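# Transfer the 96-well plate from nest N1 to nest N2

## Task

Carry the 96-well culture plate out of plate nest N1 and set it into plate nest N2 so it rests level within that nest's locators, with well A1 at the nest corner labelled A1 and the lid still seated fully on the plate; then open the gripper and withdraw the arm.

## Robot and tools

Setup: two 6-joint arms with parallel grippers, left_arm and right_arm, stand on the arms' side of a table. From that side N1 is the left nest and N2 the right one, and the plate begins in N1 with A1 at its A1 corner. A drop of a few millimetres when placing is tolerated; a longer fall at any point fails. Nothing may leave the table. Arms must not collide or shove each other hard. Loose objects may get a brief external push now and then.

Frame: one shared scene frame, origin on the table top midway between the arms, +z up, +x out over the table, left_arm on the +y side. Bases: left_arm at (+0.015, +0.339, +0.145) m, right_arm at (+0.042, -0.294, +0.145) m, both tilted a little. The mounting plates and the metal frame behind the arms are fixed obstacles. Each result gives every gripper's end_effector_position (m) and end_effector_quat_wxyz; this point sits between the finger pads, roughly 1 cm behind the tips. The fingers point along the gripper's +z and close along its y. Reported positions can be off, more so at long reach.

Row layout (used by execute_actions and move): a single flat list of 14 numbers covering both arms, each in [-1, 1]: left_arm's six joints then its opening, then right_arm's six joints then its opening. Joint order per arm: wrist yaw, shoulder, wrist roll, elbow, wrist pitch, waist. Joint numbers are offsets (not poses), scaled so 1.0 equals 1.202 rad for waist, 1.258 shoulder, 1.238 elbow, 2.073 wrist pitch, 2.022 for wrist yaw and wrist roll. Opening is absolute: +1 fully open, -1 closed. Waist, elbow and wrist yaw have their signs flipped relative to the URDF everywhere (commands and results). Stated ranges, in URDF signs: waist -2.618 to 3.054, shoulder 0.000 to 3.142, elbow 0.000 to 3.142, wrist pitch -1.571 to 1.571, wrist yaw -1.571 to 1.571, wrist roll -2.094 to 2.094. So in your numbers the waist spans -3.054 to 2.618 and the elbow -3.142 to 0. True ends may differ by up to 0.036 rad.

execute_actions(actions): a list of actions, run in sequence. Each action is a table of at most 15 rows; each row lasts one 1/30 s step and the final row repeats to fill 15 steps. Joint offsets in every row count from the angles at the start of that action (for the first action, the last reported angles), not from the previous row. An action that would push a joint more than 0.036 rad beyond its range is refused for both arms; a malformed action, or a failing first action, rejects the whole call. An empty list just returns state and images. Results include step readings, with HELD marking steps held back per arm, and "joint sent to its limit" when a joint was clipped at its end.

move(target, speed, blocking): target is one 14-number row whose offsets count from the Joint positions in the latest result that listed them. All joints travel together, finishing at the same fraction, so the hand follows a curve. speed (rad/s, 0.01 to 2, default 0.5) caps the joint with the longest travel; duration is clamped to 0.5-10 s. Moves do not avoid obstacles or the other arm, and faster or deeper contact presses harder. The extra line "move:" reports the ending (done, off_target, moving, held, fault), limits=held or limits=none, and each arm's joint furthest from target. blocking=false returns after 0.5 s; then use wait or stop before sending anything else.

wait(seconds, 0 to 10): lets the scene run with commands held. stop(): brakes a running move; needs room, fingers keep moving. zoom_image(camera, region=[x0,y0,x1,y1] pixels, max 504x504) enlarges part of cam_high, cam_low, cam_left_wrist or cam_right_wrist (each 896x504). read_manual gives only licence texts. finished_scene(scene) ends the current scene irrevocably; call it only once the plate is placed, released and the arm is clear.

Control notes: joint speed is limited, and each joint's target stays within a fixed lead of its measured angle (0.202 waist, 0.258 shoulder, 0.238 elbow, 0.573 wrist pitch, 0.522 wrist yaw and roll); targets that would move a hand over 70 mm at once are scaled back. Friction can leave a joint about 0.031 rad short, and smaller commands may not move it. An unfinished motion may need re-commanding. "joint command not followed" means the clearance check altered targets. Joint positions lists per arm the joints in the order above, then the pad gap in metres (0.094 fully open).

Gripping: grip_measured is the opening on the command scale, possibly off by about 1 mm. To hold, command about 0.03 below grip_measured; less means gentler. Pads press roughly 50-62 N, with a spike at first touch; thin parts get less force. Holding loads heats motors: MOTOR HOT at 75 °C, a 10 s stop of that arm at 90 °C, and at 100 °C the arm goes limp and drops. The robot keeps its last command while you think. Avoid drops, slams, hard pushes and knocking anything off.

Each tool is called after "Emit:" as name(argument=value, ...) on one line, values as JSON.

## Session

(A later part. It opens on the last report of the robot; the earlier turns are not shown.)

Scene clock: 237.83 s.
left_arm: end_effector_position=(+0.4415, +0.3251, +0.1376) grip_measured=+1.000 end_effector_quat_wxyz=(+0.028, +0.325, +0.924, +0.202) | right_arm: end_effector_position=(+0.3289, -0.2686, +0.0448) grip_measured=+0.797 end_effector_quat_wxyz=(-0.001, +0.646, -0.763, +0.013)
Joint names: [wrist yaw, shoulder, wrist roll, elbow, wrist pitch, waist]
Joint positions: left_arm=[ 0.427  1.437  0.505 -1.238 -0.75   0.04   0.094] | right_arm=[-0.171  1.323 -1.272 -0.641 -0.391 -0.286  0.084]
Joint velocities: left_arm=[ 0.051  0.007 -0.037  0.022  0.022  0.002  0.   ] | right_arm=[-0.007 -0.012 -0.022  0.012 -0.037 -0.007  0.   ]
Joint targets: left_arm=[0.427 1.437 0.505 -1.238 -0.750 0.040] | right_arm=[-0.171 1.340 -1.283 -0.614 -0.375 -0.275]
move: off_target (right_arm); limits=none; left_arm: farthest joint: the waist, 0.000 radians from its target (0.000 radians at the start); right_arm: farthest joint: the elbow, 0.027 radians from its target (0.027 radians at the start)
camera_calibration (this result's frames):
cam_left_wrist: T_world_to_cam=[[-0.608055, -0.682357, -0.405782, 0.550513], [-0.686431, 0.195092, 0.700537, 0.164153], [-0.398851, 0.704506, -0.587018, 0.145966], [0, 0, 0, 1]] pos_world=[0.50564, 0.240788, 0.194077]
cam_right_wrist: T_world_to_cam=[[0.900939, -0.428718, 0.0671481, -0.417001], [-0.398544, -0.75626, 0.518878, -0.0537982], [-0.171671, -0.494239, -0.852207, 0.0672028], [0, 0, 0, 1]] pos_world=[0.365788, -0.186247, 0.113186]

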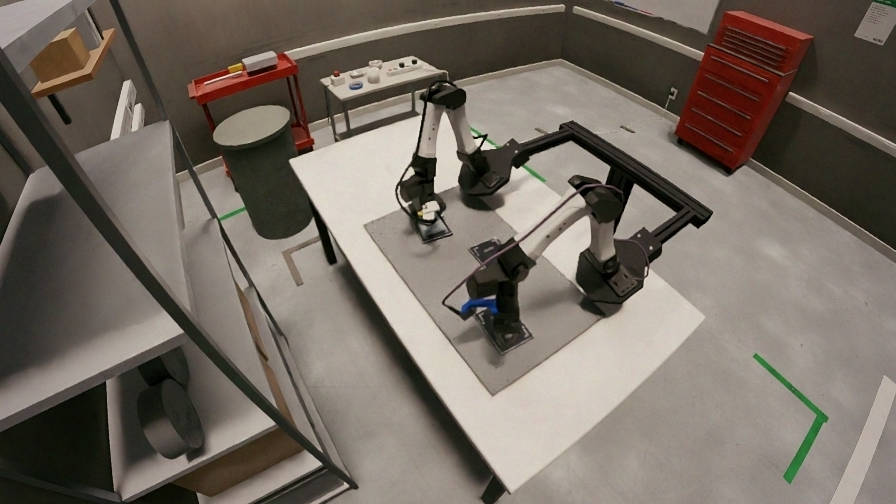

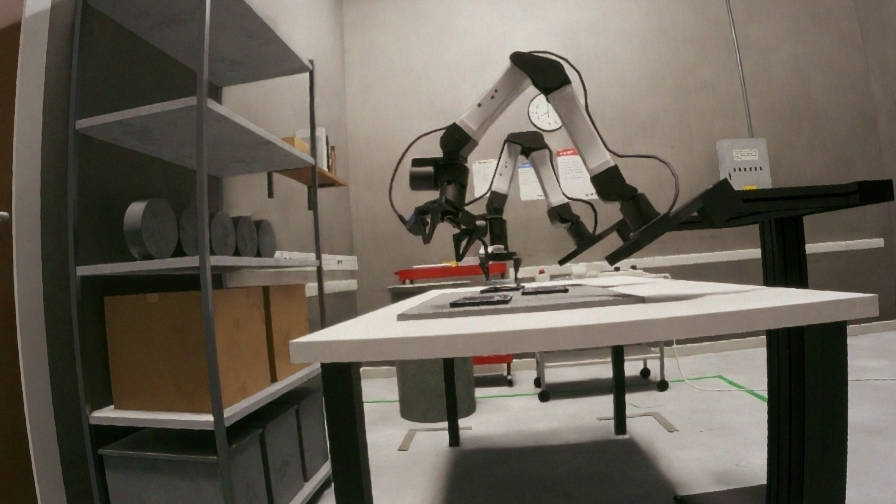

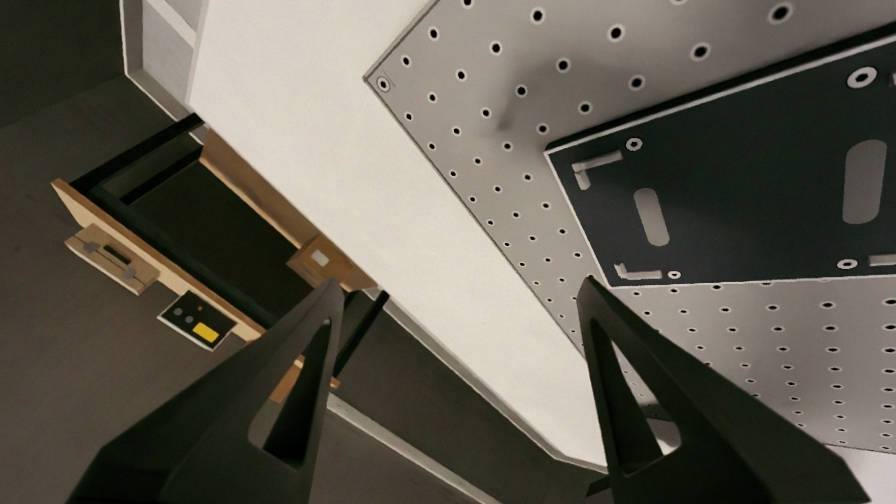

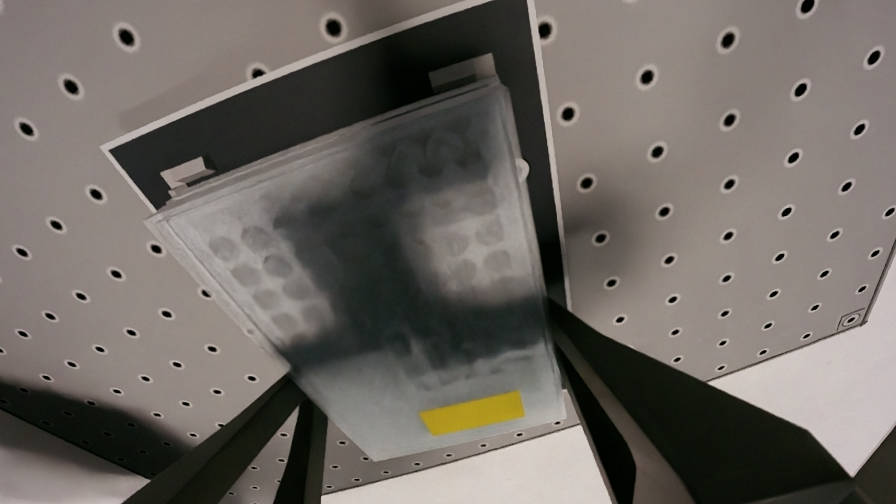

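Emit:
execute_actions(actions=[[[0,0,0,0,0,0,1,0,0,0,0.016,-0.008,0.010,0.72],[0,0,0,0,0,0,1,0,0,0,0.016,-0.011,0.013,0.72],[0,0,0,0,0,0,1,0,0,0,0.016,-0.014,0.016,0.72]]])

Scene clock: 244.33 s.
left_arm: end_effector_position=(+0.4415, +0.3251, +0.1376) grip_measured=+1.000 end_effector_quat_wxyz=(+0.028, +0.325, +0.924, +0.202) | right_arm: end_effector_position=(+0.3258, -0.2726, +0.0444) grip_measured=+0.797 end_effector_quat_wxyz=(+0.007, +0.643, -0.765, +0.012)
Joint names: [wrist yaw, shoulder, wrist roll, elbow, wrist pitch, waist]
Joint positions: left_arm=[ 0.427  1.437  0.505 -1.238 -0.75   0.04   0.094] | right_arm=[-0.171  1.323 -1.272 -0.641 -0.404 -0.274  0.084]
Joint velocities: left_arm=[-0.007 -0.017 -0.095  0.012 -0.007  0.017  0.   ] | right_arm=[ 0.051  0.002  0.022  0.002 -0.037 -0.017 -0.   ]
Joint targets: left_arm=[0.427 1.437 0.505 -1.238 -0.750 0.040] | right_arm=[-0.171 1.323 -1.272 -0.621 -0.419 -0.266]
Step readings (joint positions):
0: left_arm=[0.427 1.437 0.505 -1.238 -0.750 0.040] | right_arm=[-0.171 1.323 -1.272 -0.641 -0.390 -0.286]
1: left_arm=[0.427 1.437 0.505 -1.238 -0.750 0.040] | right_arm=[-0.171 1.323 -1.272 -0.641 -0.390 -0.285]
2: left_arm=[0.427 1.437 0.505 -1.238 -0.750 0.040] | right_arm=[-0.171 1.323 -1.272 -0.641 -0.391 -0.283]
4: left_arm=[0.427 1.437 0.505 -1.238 -0.750 0.040] | right_arm=[-0.171 1.323 -1.272 -0.641 -0.395 -0.278]
8: left_arm=[0.427 1.437 0.505 -1.238 -0.750 0.040] | right_arm=[-0.171 1.323 -1.272 -0.641 -0.401 -0.274]
15: Joint positions above
camera_calibration (this result's frames):
cam_left_wrist: T_world_to_cam=[[-0.608055, -0.682357, -0.405782, 0.550513], [-0.686431, 0.195092, 0.700537, 0.164153], [-0.398851, 0.704506, -0.587018, 0.145966], [0, 0, 0, 1]] pos_world=[0.50564, 0.240788, 0.194077]
cam_right_wrist: T_world_to_cam=[[0.898175, -0.435816, 0.0578426, -0.416526], [-0.397583, -0.749043, 0.529965, -0.0566409], [-0.187641, -0.498999, -0.846045, 0.0680335], [0, 0, 0, 1]] pos_world=[0.36436, -0.190006, 0.11167]

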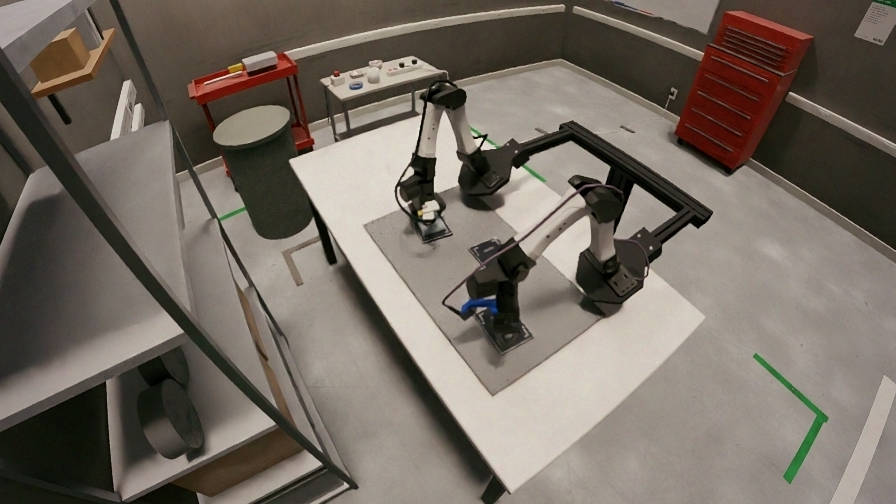

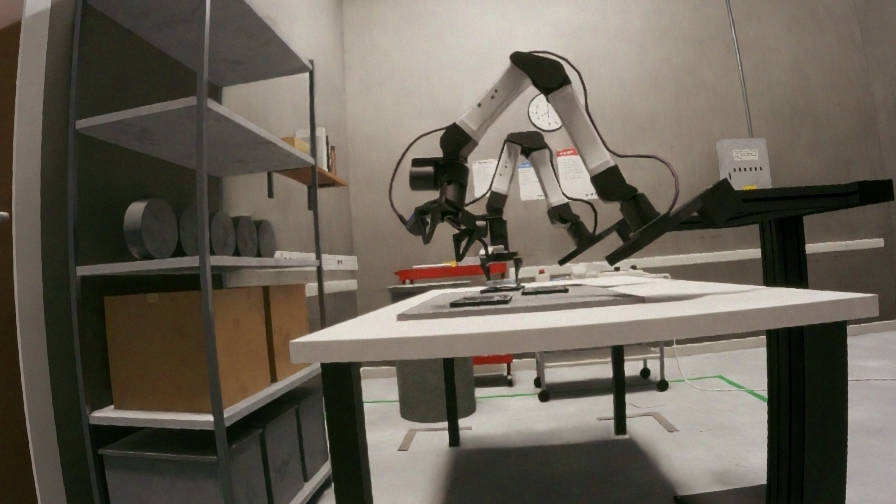

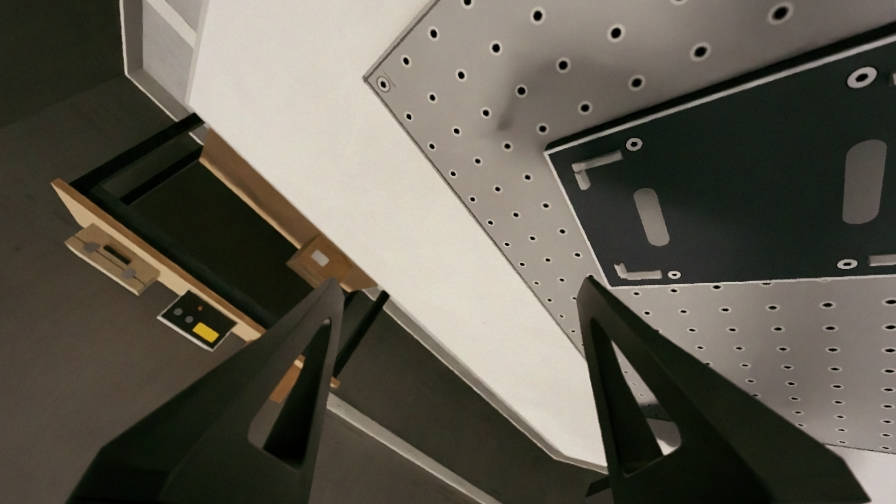

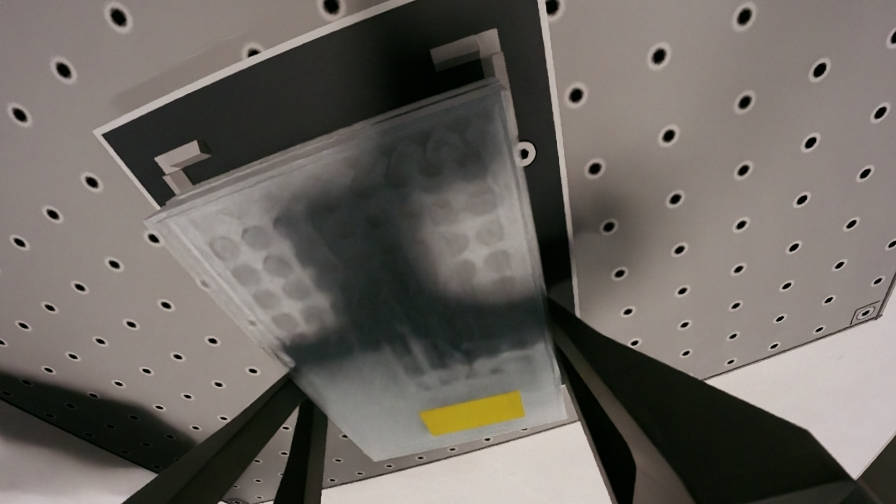

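Emit:
execute_actions(actions=[[[0,0,0,0,0,0,1,0,0,0,0.016,-0.008,-0.008,0.72],[0,0,0,0,0,0,1,0,0,0,0.016,-0.01,-0.013,0.72],[0,0,0,0,0,0,1,0,0,0,0.016,-0.0115,-0.017,0.72]]])

Scene clock: 254.00 s.
left_arm: end_effector_position=(+0.4415, +0.3251, +0.1376) grip_measured=+1.000 end_effector_quat_wxyz=(+0.028, +0.325, +0.924, +0.202) | right_arm: end_effector_position=(+0.3236, -0.2693, +0.0448) grip_measured=+0.797 end_effector_quat_wxyz=(+0.008, +0.648, -0.761, +0.007)
Joint names: [wrist yaw, shoulder, wrist roll, elbow, wrist pitch, waist]
Joint positions: left_arm=[ 0.427  1.437  0.505 -1.238 -0.75   0.04   0.094] | right_arm=[-0.171  1.323 -1.272 -0.641 -0.413 -0.286  0.084]
Joint velocities: left_arm=[ 0.022  0.007 -0.051 -0.012  0.007  0.007  0.   ] | right_arm=[ 0.007 -0.002 -0.066  0.017 -0.022  0.007 -0.001]
Joint targets: left_arm=[0.427 1.437 0.505 -1.238 -0.750 0.040] | right_arm=[-0.171 1.323 -1.272 -0.621 -0.428 -0.294]
Step readings (joint positions):
0: left_arm=[0.427 1.437 0.505 -1.238 -0.750 0.040] | right_arm=[-0.171 1.323 -1.272 -0.641 -0.405 -0.274]
1: left_arm=[0.427 1.437 0.505 -1.238 -0.750 0.040] | right_arm=[-0.171 1.323 -1.272 -0.641 -0.405 -0.274]
2: left_arm=[0.427 1.437 0.505 -1.238 -0.750 0.040] | right_arm=[-0.171 1.323 -1.272 -0.641 -0.405 -0.275]
4: left_arm=[0.427 1.437 0.505 -1.238 -0.750 0.040] | right_arm=[-0.171 1.323 -1.272 -0.641 -0.408 -0.281]
8: left_arm=[0.427 1.437 0.505 -1.238 -0.750 0.040] | right_arm=[-0.171 1.323 -1.272 -0.641 -0.411 -0.286]
15: Joint positions above
camera_calibration (this result's frames):
cam_left_wrist: T_world_to_cam=[[-0.608055, -0.682357, -0.405782, 0.550513], [-0.686431, 0.195092, 0.700537, 0.164153], [-0.398851, 0.704506, -0.587018, 0.145966], [0, 0, 0, 1]] pos_world=[0.50564, 0.240788, 0.194077]
cam_right_wrist: T_world_to_cam=[[0.90391, -0.424929, 0.0488061, -0.411575], [-0.384154, -0.756358, 0.529479, -0.0615454], [-0.188076, -0.497351, -0.846918, 0.0702028], [0, 0, 0, 1]] pos_world=[0.361587, -0.186525, 0.11213]

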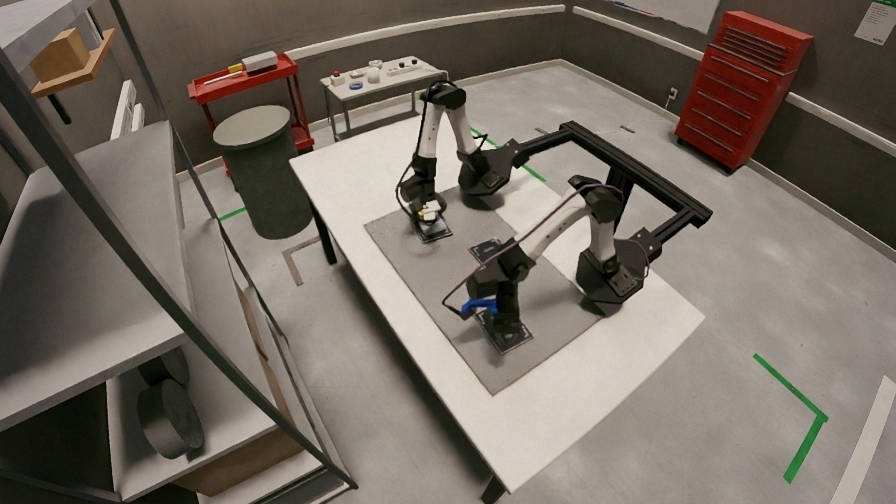

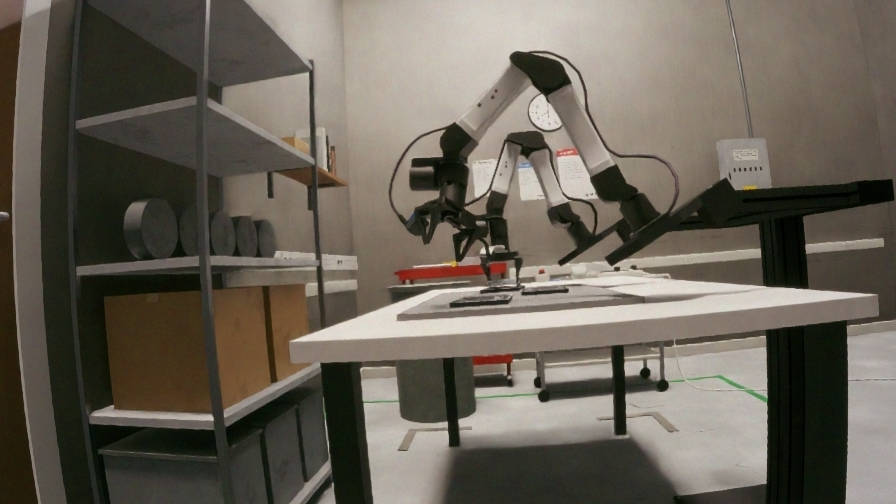

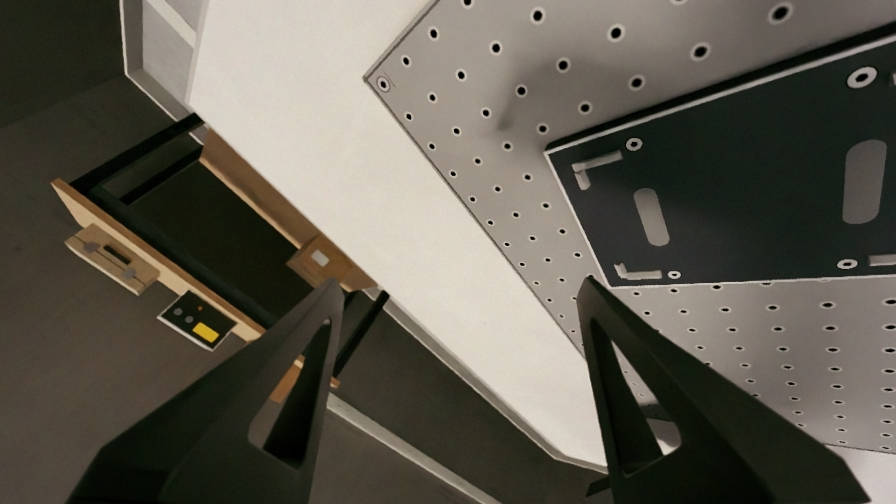

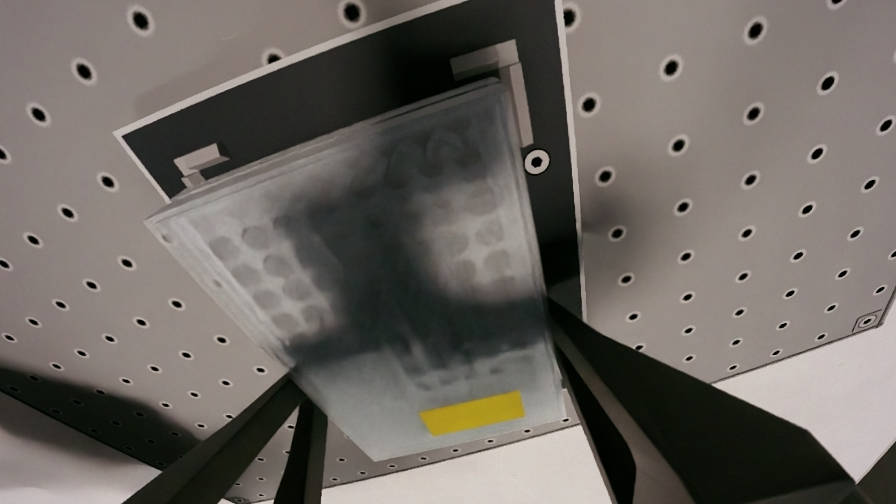

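Emit:
execute_actions(actions=[[[0,0.0,0,0,0,0,1,0,0.010,0,0.016,0.008,0,0.72],[0,0,0,0,0,0,1,0,0.013,0,0.019,0.012,0,0.72],[0,0,0,0,0,0,1,0,0.015,0,0.021,0.015,0,0.72],[0,0,0,0,0,0,1,0,0.017,0,0.023,0.018,0,0.72],[0,0,0,0,0,0,1,0,0.019,0,0.025,0.021,0,0.72],[0,0,0,0,0,0,1,0,0.021,0,0.026,0.024,0,0.72],[0,0,0,0,0,0,1,0,0.022,0,0.027,0.026,0,0.72]],[[0,0,0,0,0,0,1,0,0,0,0,0,0,0.72]]])

Scene clock: 263.97 s.
left_arm: end_effector_position=(+0.4415, +0.3251, +0.1376) grip_measured=+1.000 end_effector_quat_wxyz=(+0.028, +0.325, +0.924, +0.202) | right_arm: end_effector_position=(+0.3236, -0.2685, +0.0400) grip_measured=+0.797 end_effector_quat_wxyz=(+0.004, +0.648, -0.762, +0.010)
Joint names: [wrist yaw, shoulder, wrist roll, elbow, wrist pitch, waist]
Joint positions: left_arm=[ 0.427  1.437  0.505 -1.238 -0.75   0.04   0.094] | right_arm=[-0.171  1.336 -1.272 -0.627 -0.376 -0.286  0.084]
Joint velocities: left_arm=[ 0.007  0.012  0.066  0.017 -0.022  0.017  0.   ] | right_arm=[ 0.022 -0.012  0.007 -0.007  0.095 -0.002 -0.   ]
Joint targets: left_arm=[0.427 1.437 0.505 -1.238 -0.750 0.040] | right_arm=[-0.171 1.336 -1.272 -0.627 -0.377 -0.286]
Step readings (joint positions; steps 1 to 15: 1st action; 16 to 30: 2nd action):
0: left_arm=[0.427 1.437 0.505 -1.238 -0.750 0.040] | right_arm=[-0.171 1.323 -1.272 -0.641 -0.413 -0.286]
1: left_arm=[0.427 1.437 0.505 -1.238 -0.750 0.040] | right_arm=[-0.171 1.323 -1.272 -0.641 -0.413 -0.286]
2: left_arm=[0.427 1.437 0.505 -1.238 -0.750 0.040] | right_arm=[-0.171 1.323 -1.272 -0.641 -0.412 -0.286]
4: left_arm=[0.427 1.437 0.505 -1.238 -0.750 0.040] | right_arm=[-0.171 1.323 -1.272 -0.641 -0.406 -0.286]
8: left_arm=[0.427 1.437 0.505 -1.238 -0.750 0.040] | right_arm=[-0.171 1.327 -1.272 -0.633 -0.386 -0.286]
15: left_arm=[0.427 1.437 0.505 -1.238 -0.750 0.040] | right_arm=[-0.171 1.336 -1.272 -0.627 -0.376 -0.286]
16: left_arm=[0.427 1.437 0.505 -1.238 -0.750 0.040] | right_arm=[-0.171 1.336 -1.272 -0.627 -0.376 -0.286]
17: left_arm=[0.427 1.437 0.505 -1.238 -0.750 0.040] | right_arm=[-0.171 1.336 -1.272 -0.627 -0.376 -0.286]
19: left_arm=[0.427 1.437 0.505 -1.238 -0.750 0.040] | right_arm=[-0.171 1.336 -1.272 -0.627 -0.376 -0.286]
23: left_arm=[0.427 1.437 0.505 -1.238 -0.750 0.040] | right_arm=[-0.171 1.336 -1.272 -0.627 -0.376 -0.286]
30: Joint positions above
camera_calibration (this result's frames):
cam_left_wrist: T_world_to_cam=[[-0.608055, -0.682357, -0.405782, 0.550513], [-0.686431, 0.195092, 0.700537, 0.164153], [-0.398851, 0.704506, -0.587018, 0.145966], [0, 0, 0, 1]] pos_world=[0.50564, 0.240788, 0.194077]
cam_right_wrist: T_world_to_cam=[[0.902811, -0.426284, 0.0566951, -0.411377], [-0.390156, -0.756487, 0.524886, -0.0563962], [-0.180861, -0.495993, -0.849282, 0.0646865], [0, 0, 0, 1]] pos_world=[0.361092, -0.185943, 0.107862]

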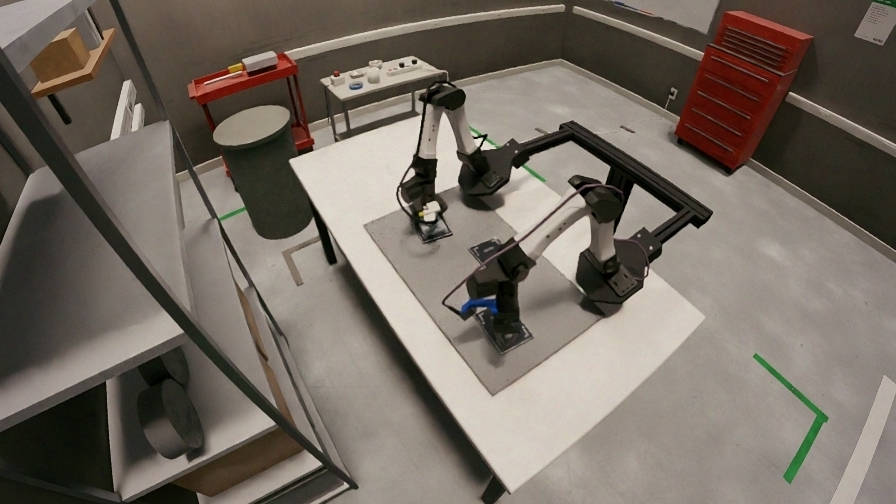

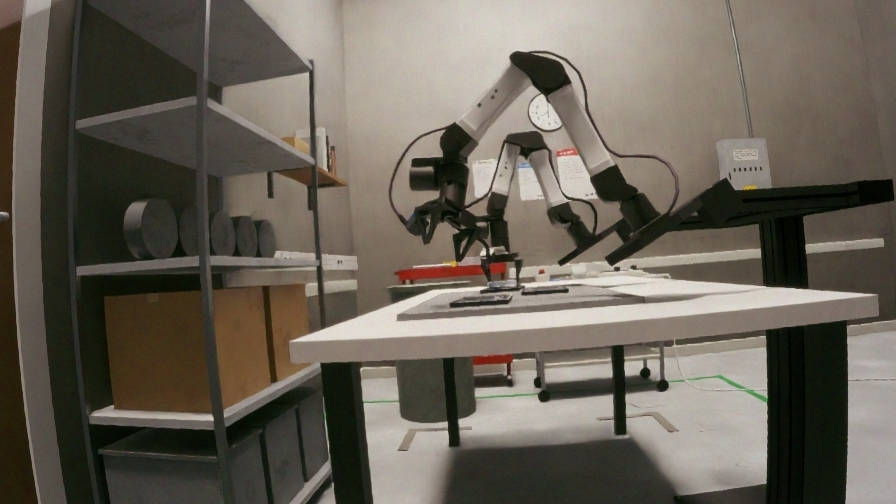

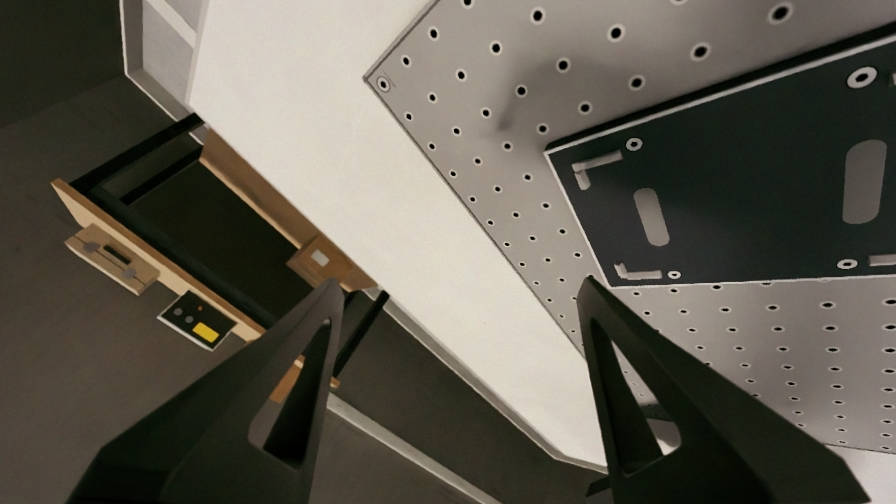

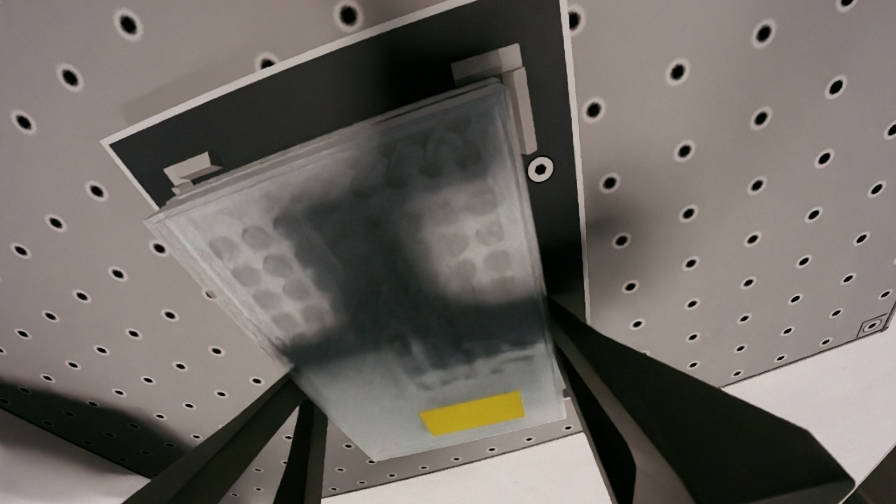

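Emit:
execute_actions(actions=[[[0,0,0,0,0,0,1,0,0.012,0,0.012,0.008,0,0.72],[0,0,0,0,0,0,1,0,0.016,0,0.014,0.011,0,0.72],[0,0,0,0,0,0,1,0,0.02,0,0.016,0.014,0,0.72]]])

Scene clock: 266.97 s.
left_arm: end_effector_position=(+0.4415, +0.3251, +0.1376) grip_measured=+1.000 end_effector_quat_wxyz=(+0.028, +0.325, +0.924, +0.202) | right_arm: end_effector_position=(+0.3240, -0.2683, +0.0384) grip_measured=+0.797 end_effector_quat_wxyz=(+0.004, +0.647, -0.762, +0.010)
Joint names: [wrist yaw, shoulder, wrist roll, elbow, wrist pitch, waist]
Joint positions: left_arm=[ 0.427  1.437  0.505 -1.238 -0.75   0.04   0.094] | right_arm=[-0.172  1.343 -1.272 -0.627 -0.368 -0.286  0.084]
Joint velocities: left_arm=[ 0.022 -0.007  0.007  0.002 -0.022 -0.007  0.   ] | right_arm=[ 0.081  0.017  0.037 -0.012 -0.022  0.002 -0.001]
Joint targets: left_arm=[0.427 1.437 0.505 -1.238 -0.750 0.040] | right_arm=[-0.171 1.361 -1.272 -0.607 -0.347 -0.286]
Step readings (joint positions):
0: left_arm=[0.427 1.437 0.505 -1.238 -0.750 0.040] | right_arm=[-0.171 1.336 -1.272 -0.627 -0.376 -0.286]
1: left_arm=[0.427 1.437 0.505 -1.238 -0.750 0.040] | right_arm=[-0.171 1.336 -1.272 -0.627 -0.376 -0.286]
2: left_arm=[0.427 1.437 0.505 -1.238 -0.750 0.040] | right_arm=[-0.171 1.336 -1.272 -0.627 -0.375 -0.286]
4: left_arm=[0.427 1.437 0.505 -1.238 -0.750 0.040] | right_arm=[-0.171 1.336 -1.272 -0.627 -0.372 -0.286]
8: left_arm=[0.427 1.437 0.505 -1.238 -0.750 0.040] | right_arm=[-0.171 1.341 -1.272 -0.627 -0.370 -0.286]
15: Joint positions above
camera_calibration (this result's frames):
cam_left_wrist: T_world_to_cam=[[-0.608055, -0.682357, -0.405782, 0.550513], [-0.686431, 0.195092, 0.700537, 0.164153], [-0.398851, 0.704506, -0.587018, 0.145966], [0, 0, 0, 1]] pos_world=[0.50564, 0.240788, 0.194077]
cam_right_wrist: T_world_to_cam=[[0.902599, -0.426662, 0.0572247, -0.41164], [-0.390716, -0.756146, 0.524962, -0.0549365], [-0.180711, -0.496189, -0.8492, 0.0634284], [0, 0, 0, 1]] pos_world=[0.361543, -0.185699, 0.106259]

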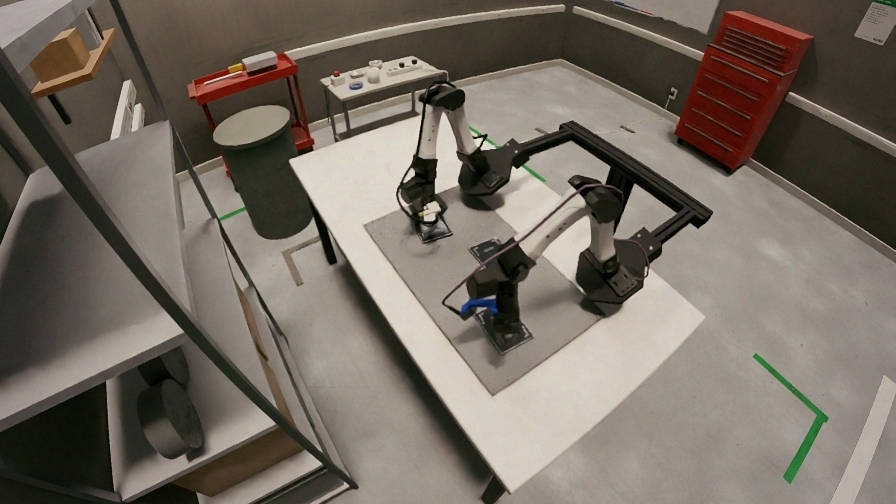

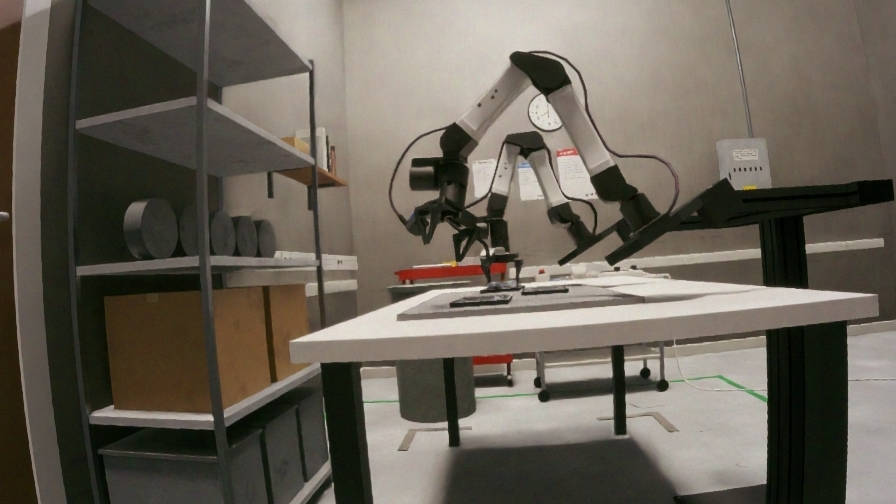

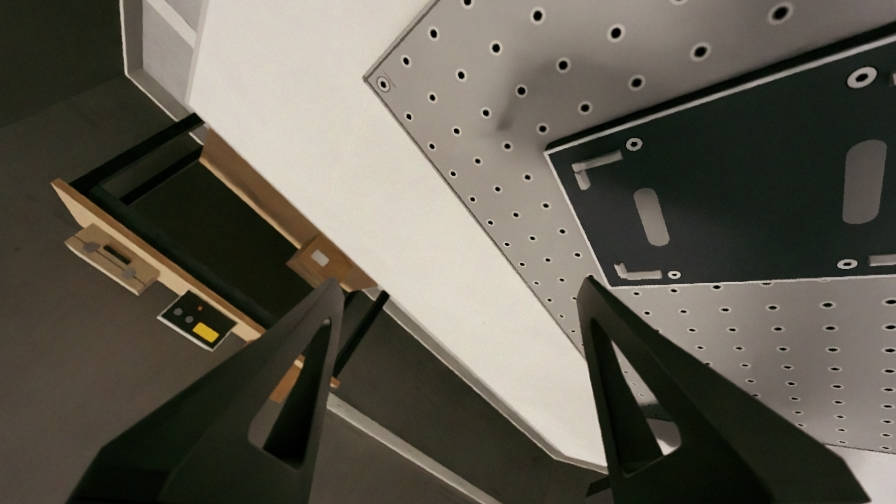

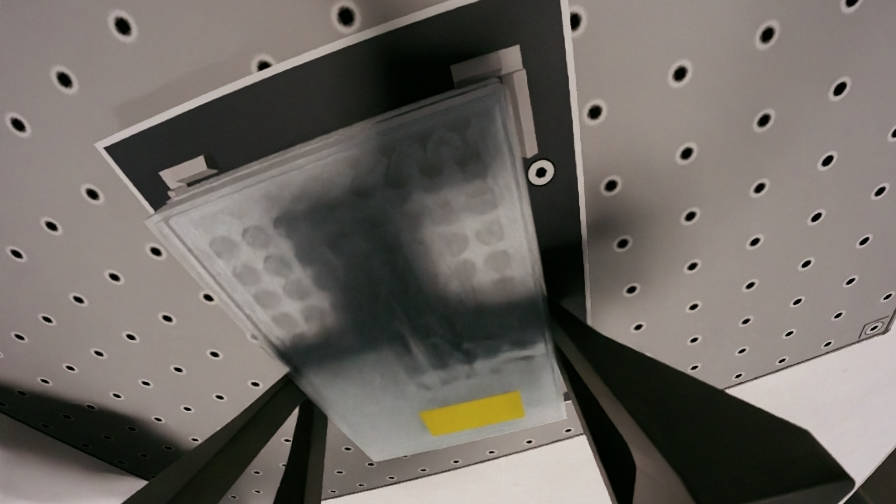

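Emit:
execute_actions(actions=[[[0,0,0,0,0,0,1,0,0,0,0,0,0,0.72]],[[0,0,0,0,0,0,1,0,0,0,0,0,0,0.79]],[[0,0,0,0,0,0,1,0,0,0,0,0,0,0.82],[0,0,0,0,0,0,1,0,0,0,0,0,0,0.82],[0,0,0,0,0,0,1,0,0,0,0,0,0,0.82],[0,0,0,0,0,0,1,0,0,0,0,0,0,0.85],[0,0,0,0,0,0,1,0,0,0,0,0,0,0.85],[0,0,0,0,0,0,1,0,0,0,0,0,0,0.85],[0,0,0,0,0,0,1,0,0,0,0,0,0,0.9]],[[0,0,0,0,0,0,1,0,0,0,0,0,0,1]]])

Scene clock: 273.93 s.
left_arm: end_effector_position=(+0.4415, +0.3251, +0.1376) grip_measured=+1.000 end_effector_quat_wxyz=(+0.028, +0.325, +0.924, +0.202) | right_arm: end_effector_position=(+0.3240, -0.2683, +0.0384) grip_measured=+1.000 end_effector_quat_wxyz=(+0.004, +0.647, -0.762, +0.010)
Joint names: [wrist yaw, shoulder, wrist roll, elbow, wrist pitch, waist]
Joint positions: left_arm=[ 0.427  1.437  0.505 -1.238 -0.75   0.04   0.094] | right_arm=[-0.172  1.343 -1.272 -0.627 -0.368 -0.286  0.094]
Joint velocities: left_arm=[ 0.007 -0.002  0.007  0.002 -0.007 -0.012  0.   ] | right_arm=[ 0.037 -0.002 -0.081 -0.002 -0.007  0.007  0.   ]
Joint targets: left_arm=[0.427 1.437 0.505 -1.238 -0.750 0.040] | right_arm=[-0.172 1.343 -1.272 -0.627 -0.368 -0.286]
Step readings (joint positions; steps 1 to 15: 1st action; 16 to 30: 2nd action; 31 to 45: 3rd action; 46 to 60: 4th action):
0: left_arm=[0.427 1.437 0.505 -1.238 -0.750 0.040] | right_arm=[-0.172 1.343 -1.272 -0.627 -0.368 -0.286]
1: left_arm=[0.427 1.437 0.505 -1.238 -0.750 0.040] | right_arm=[-0.172 1.343 -1.272 -0.627 -0.368 -0.286]
2: left_arm=[0.427 1.437 0.505 -1.238 -0.750 0.040] | right_arm=[-0.172 1.343 -1.272 -0.627 -0.368 -0.286]
4: left_arm=[0.427 1.437 0.505 -1.238 -0.750 0.040] | right_arm=[-0.172 1.343 -1.272 -0.627 -0.368 -0.286]
8: left_arm=[0.427 1.437 0.505 -1.238 -0.750 0.040] | right_arm=[-0.172 1.343 -1.272 -0.627 -0.368 -0.286]
15: left_arm=[0.427 1.437 0.505 -1.238 -0.750 0.040] | right_arm=[-0.172 1.343 -1.272 -0.627 -0.368 -0.286]
16: left_arm=[0.427 1.437 0.505 -1.238 -0.750 0.040] | right_arm=[-0.172 1.343 -1.272 -0.627 -0.368 -0.286]
17: left_arm=[0.427 1.437 0.505 -1.238 -0.750 0.040] | right_arm=[-0.172 1.343 -1.272 -0.627 -0.368 -0.286]
19: left_arm=[0.427 1.437 0.505 -1.238 -0.750 0.040] | right_arm=[-0.172 1.343 -1.272 -0.627 -0.368 -0.286]
23: left_arm=[0.427 1.437 0.505 -1.238 -0.750 0.040] | right_arm=[-0.172 1.343 -1.272 -0.627 -0.368 -0.286]
30: left_arm=[0.427 1.437 0.505 -1.238 -0.750 0.040] | right_arm=[-0.172 1.343 -1.272 -0.627 -0.368 -0.286]
31: left_arm=[0.427 1.437 0.505 -1.238 -0.750 0.040] | right_arm=[-0.172 1.343 -1.272 -0.627 -0.368 -0.286]
32: left_arm=[0.427 1.437 0.505 -1.238 -0.750 0.040] | right_arm=[-0.172 1.343 -1.272 -0.627 -0.368 -0.286]
34: left_arm=[0.427 1.437 0.505 -1.238 -0.750 0.040] | right_arm=[-0.172 1.343 -1.272 -0.627 -0.368 -0.286]
38: left_arm=[0.427 1.437 0.505 -1.238 -0.750 0.040] | right_arm=[-0.172 1.343 -1.272 -0.627 -0.368 -0.286]
45: left_arm=[0.427 1.437 0.505 -1.238 -0.750 0.040] | right_arm=[-0.172 1.343 -1.272 -0.627 -0.368 -0.286]
46: left_arm=[0.427 1.437 0.505 -1.238 -0.750 0.040] | right_arm=[-0.172 1.343 -1.272 -0.627 -0.368 -0.286]
47: left_arm=[0.427 1.437 0.505 -1.238 -0.750 0.040] | right_arm=[-0.172 1.343 -1.272 -0.627 -0.368 -0.286]
49: left_arm=[0.427 1.437 0.505 -1.238 -0.750 0.040] | right_arm=[-0.172 1.343 -1.272 -0.627 -0.368 -0.286]
53: left_arm=[0.427 1.437 0.505 -1.238 -0.750 0.040] | right_arm=[-0.172 1.343 -1.272 -0.627 -0.368 -0.286]
60: Joint positions above
camera_calibration (this result's frames):
cam_left_wrist: T_world_to_cam=[[-0.608055, -0.682357, -0.405782, 0.550513], [-0.686431, 0.195092, 0.700537, 0.164153], [-0.398851, 0.704506, -0.587018, 0.145966], [0, 0, 0, 1]] pos_world=[0.50564, 0.240788, 0.194077]
cam_right_wrist: T_world_to_cam=[[0.902599, -0.426662, 0.0572247, -0.41164], [-0.390716, -0.756146, 0.524962, -0.0549365], [-0.180711, -0.496189, -0.8492, 0.0634284], [0, 0, 0, 1]] pos_world=[0.361543, -0.185699, 0.106259]

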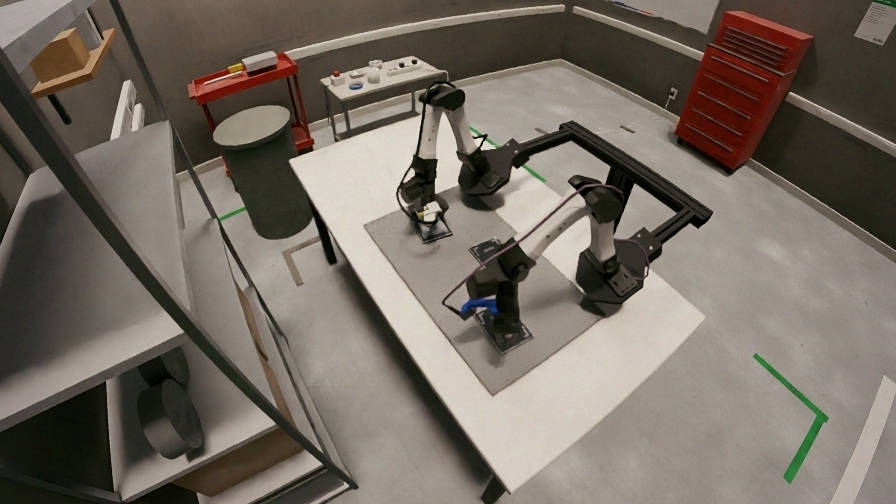

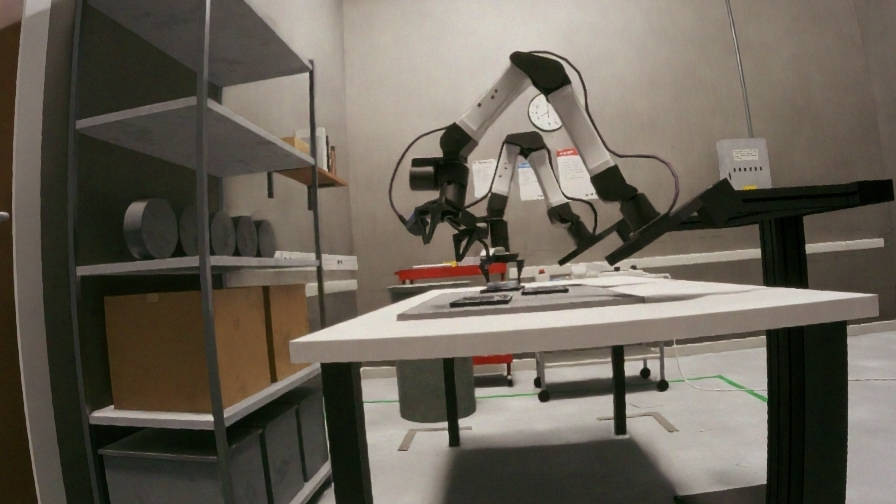

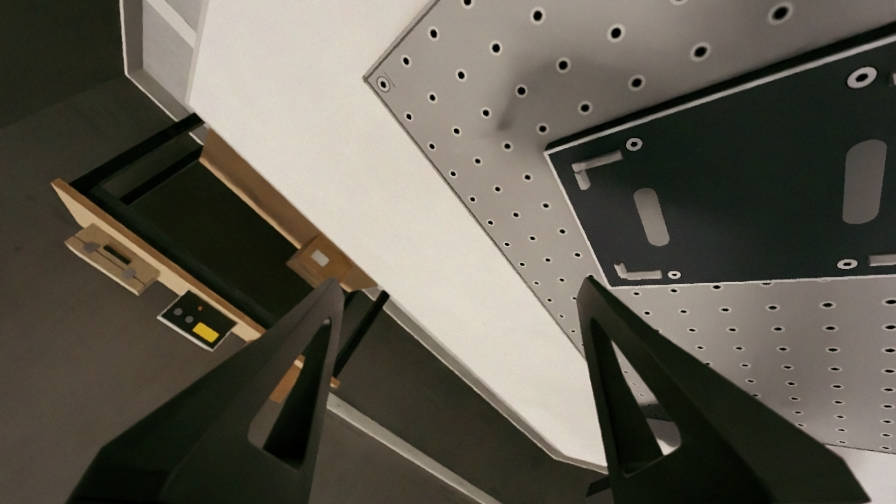

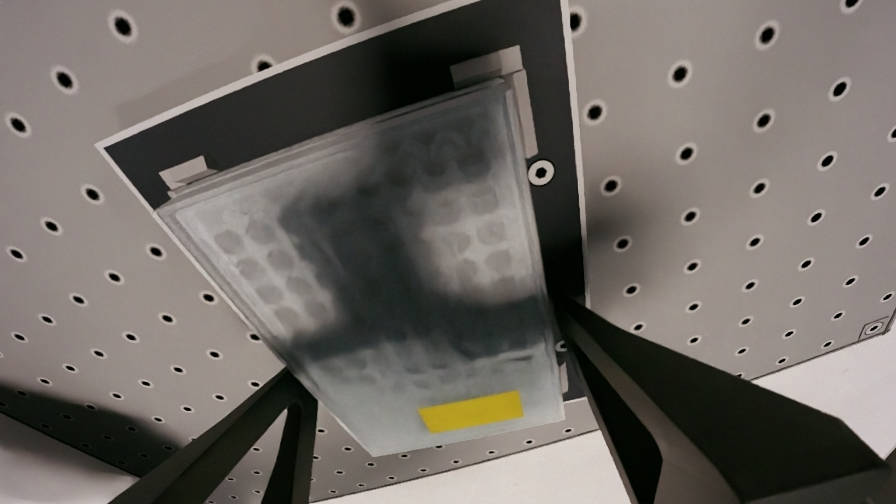

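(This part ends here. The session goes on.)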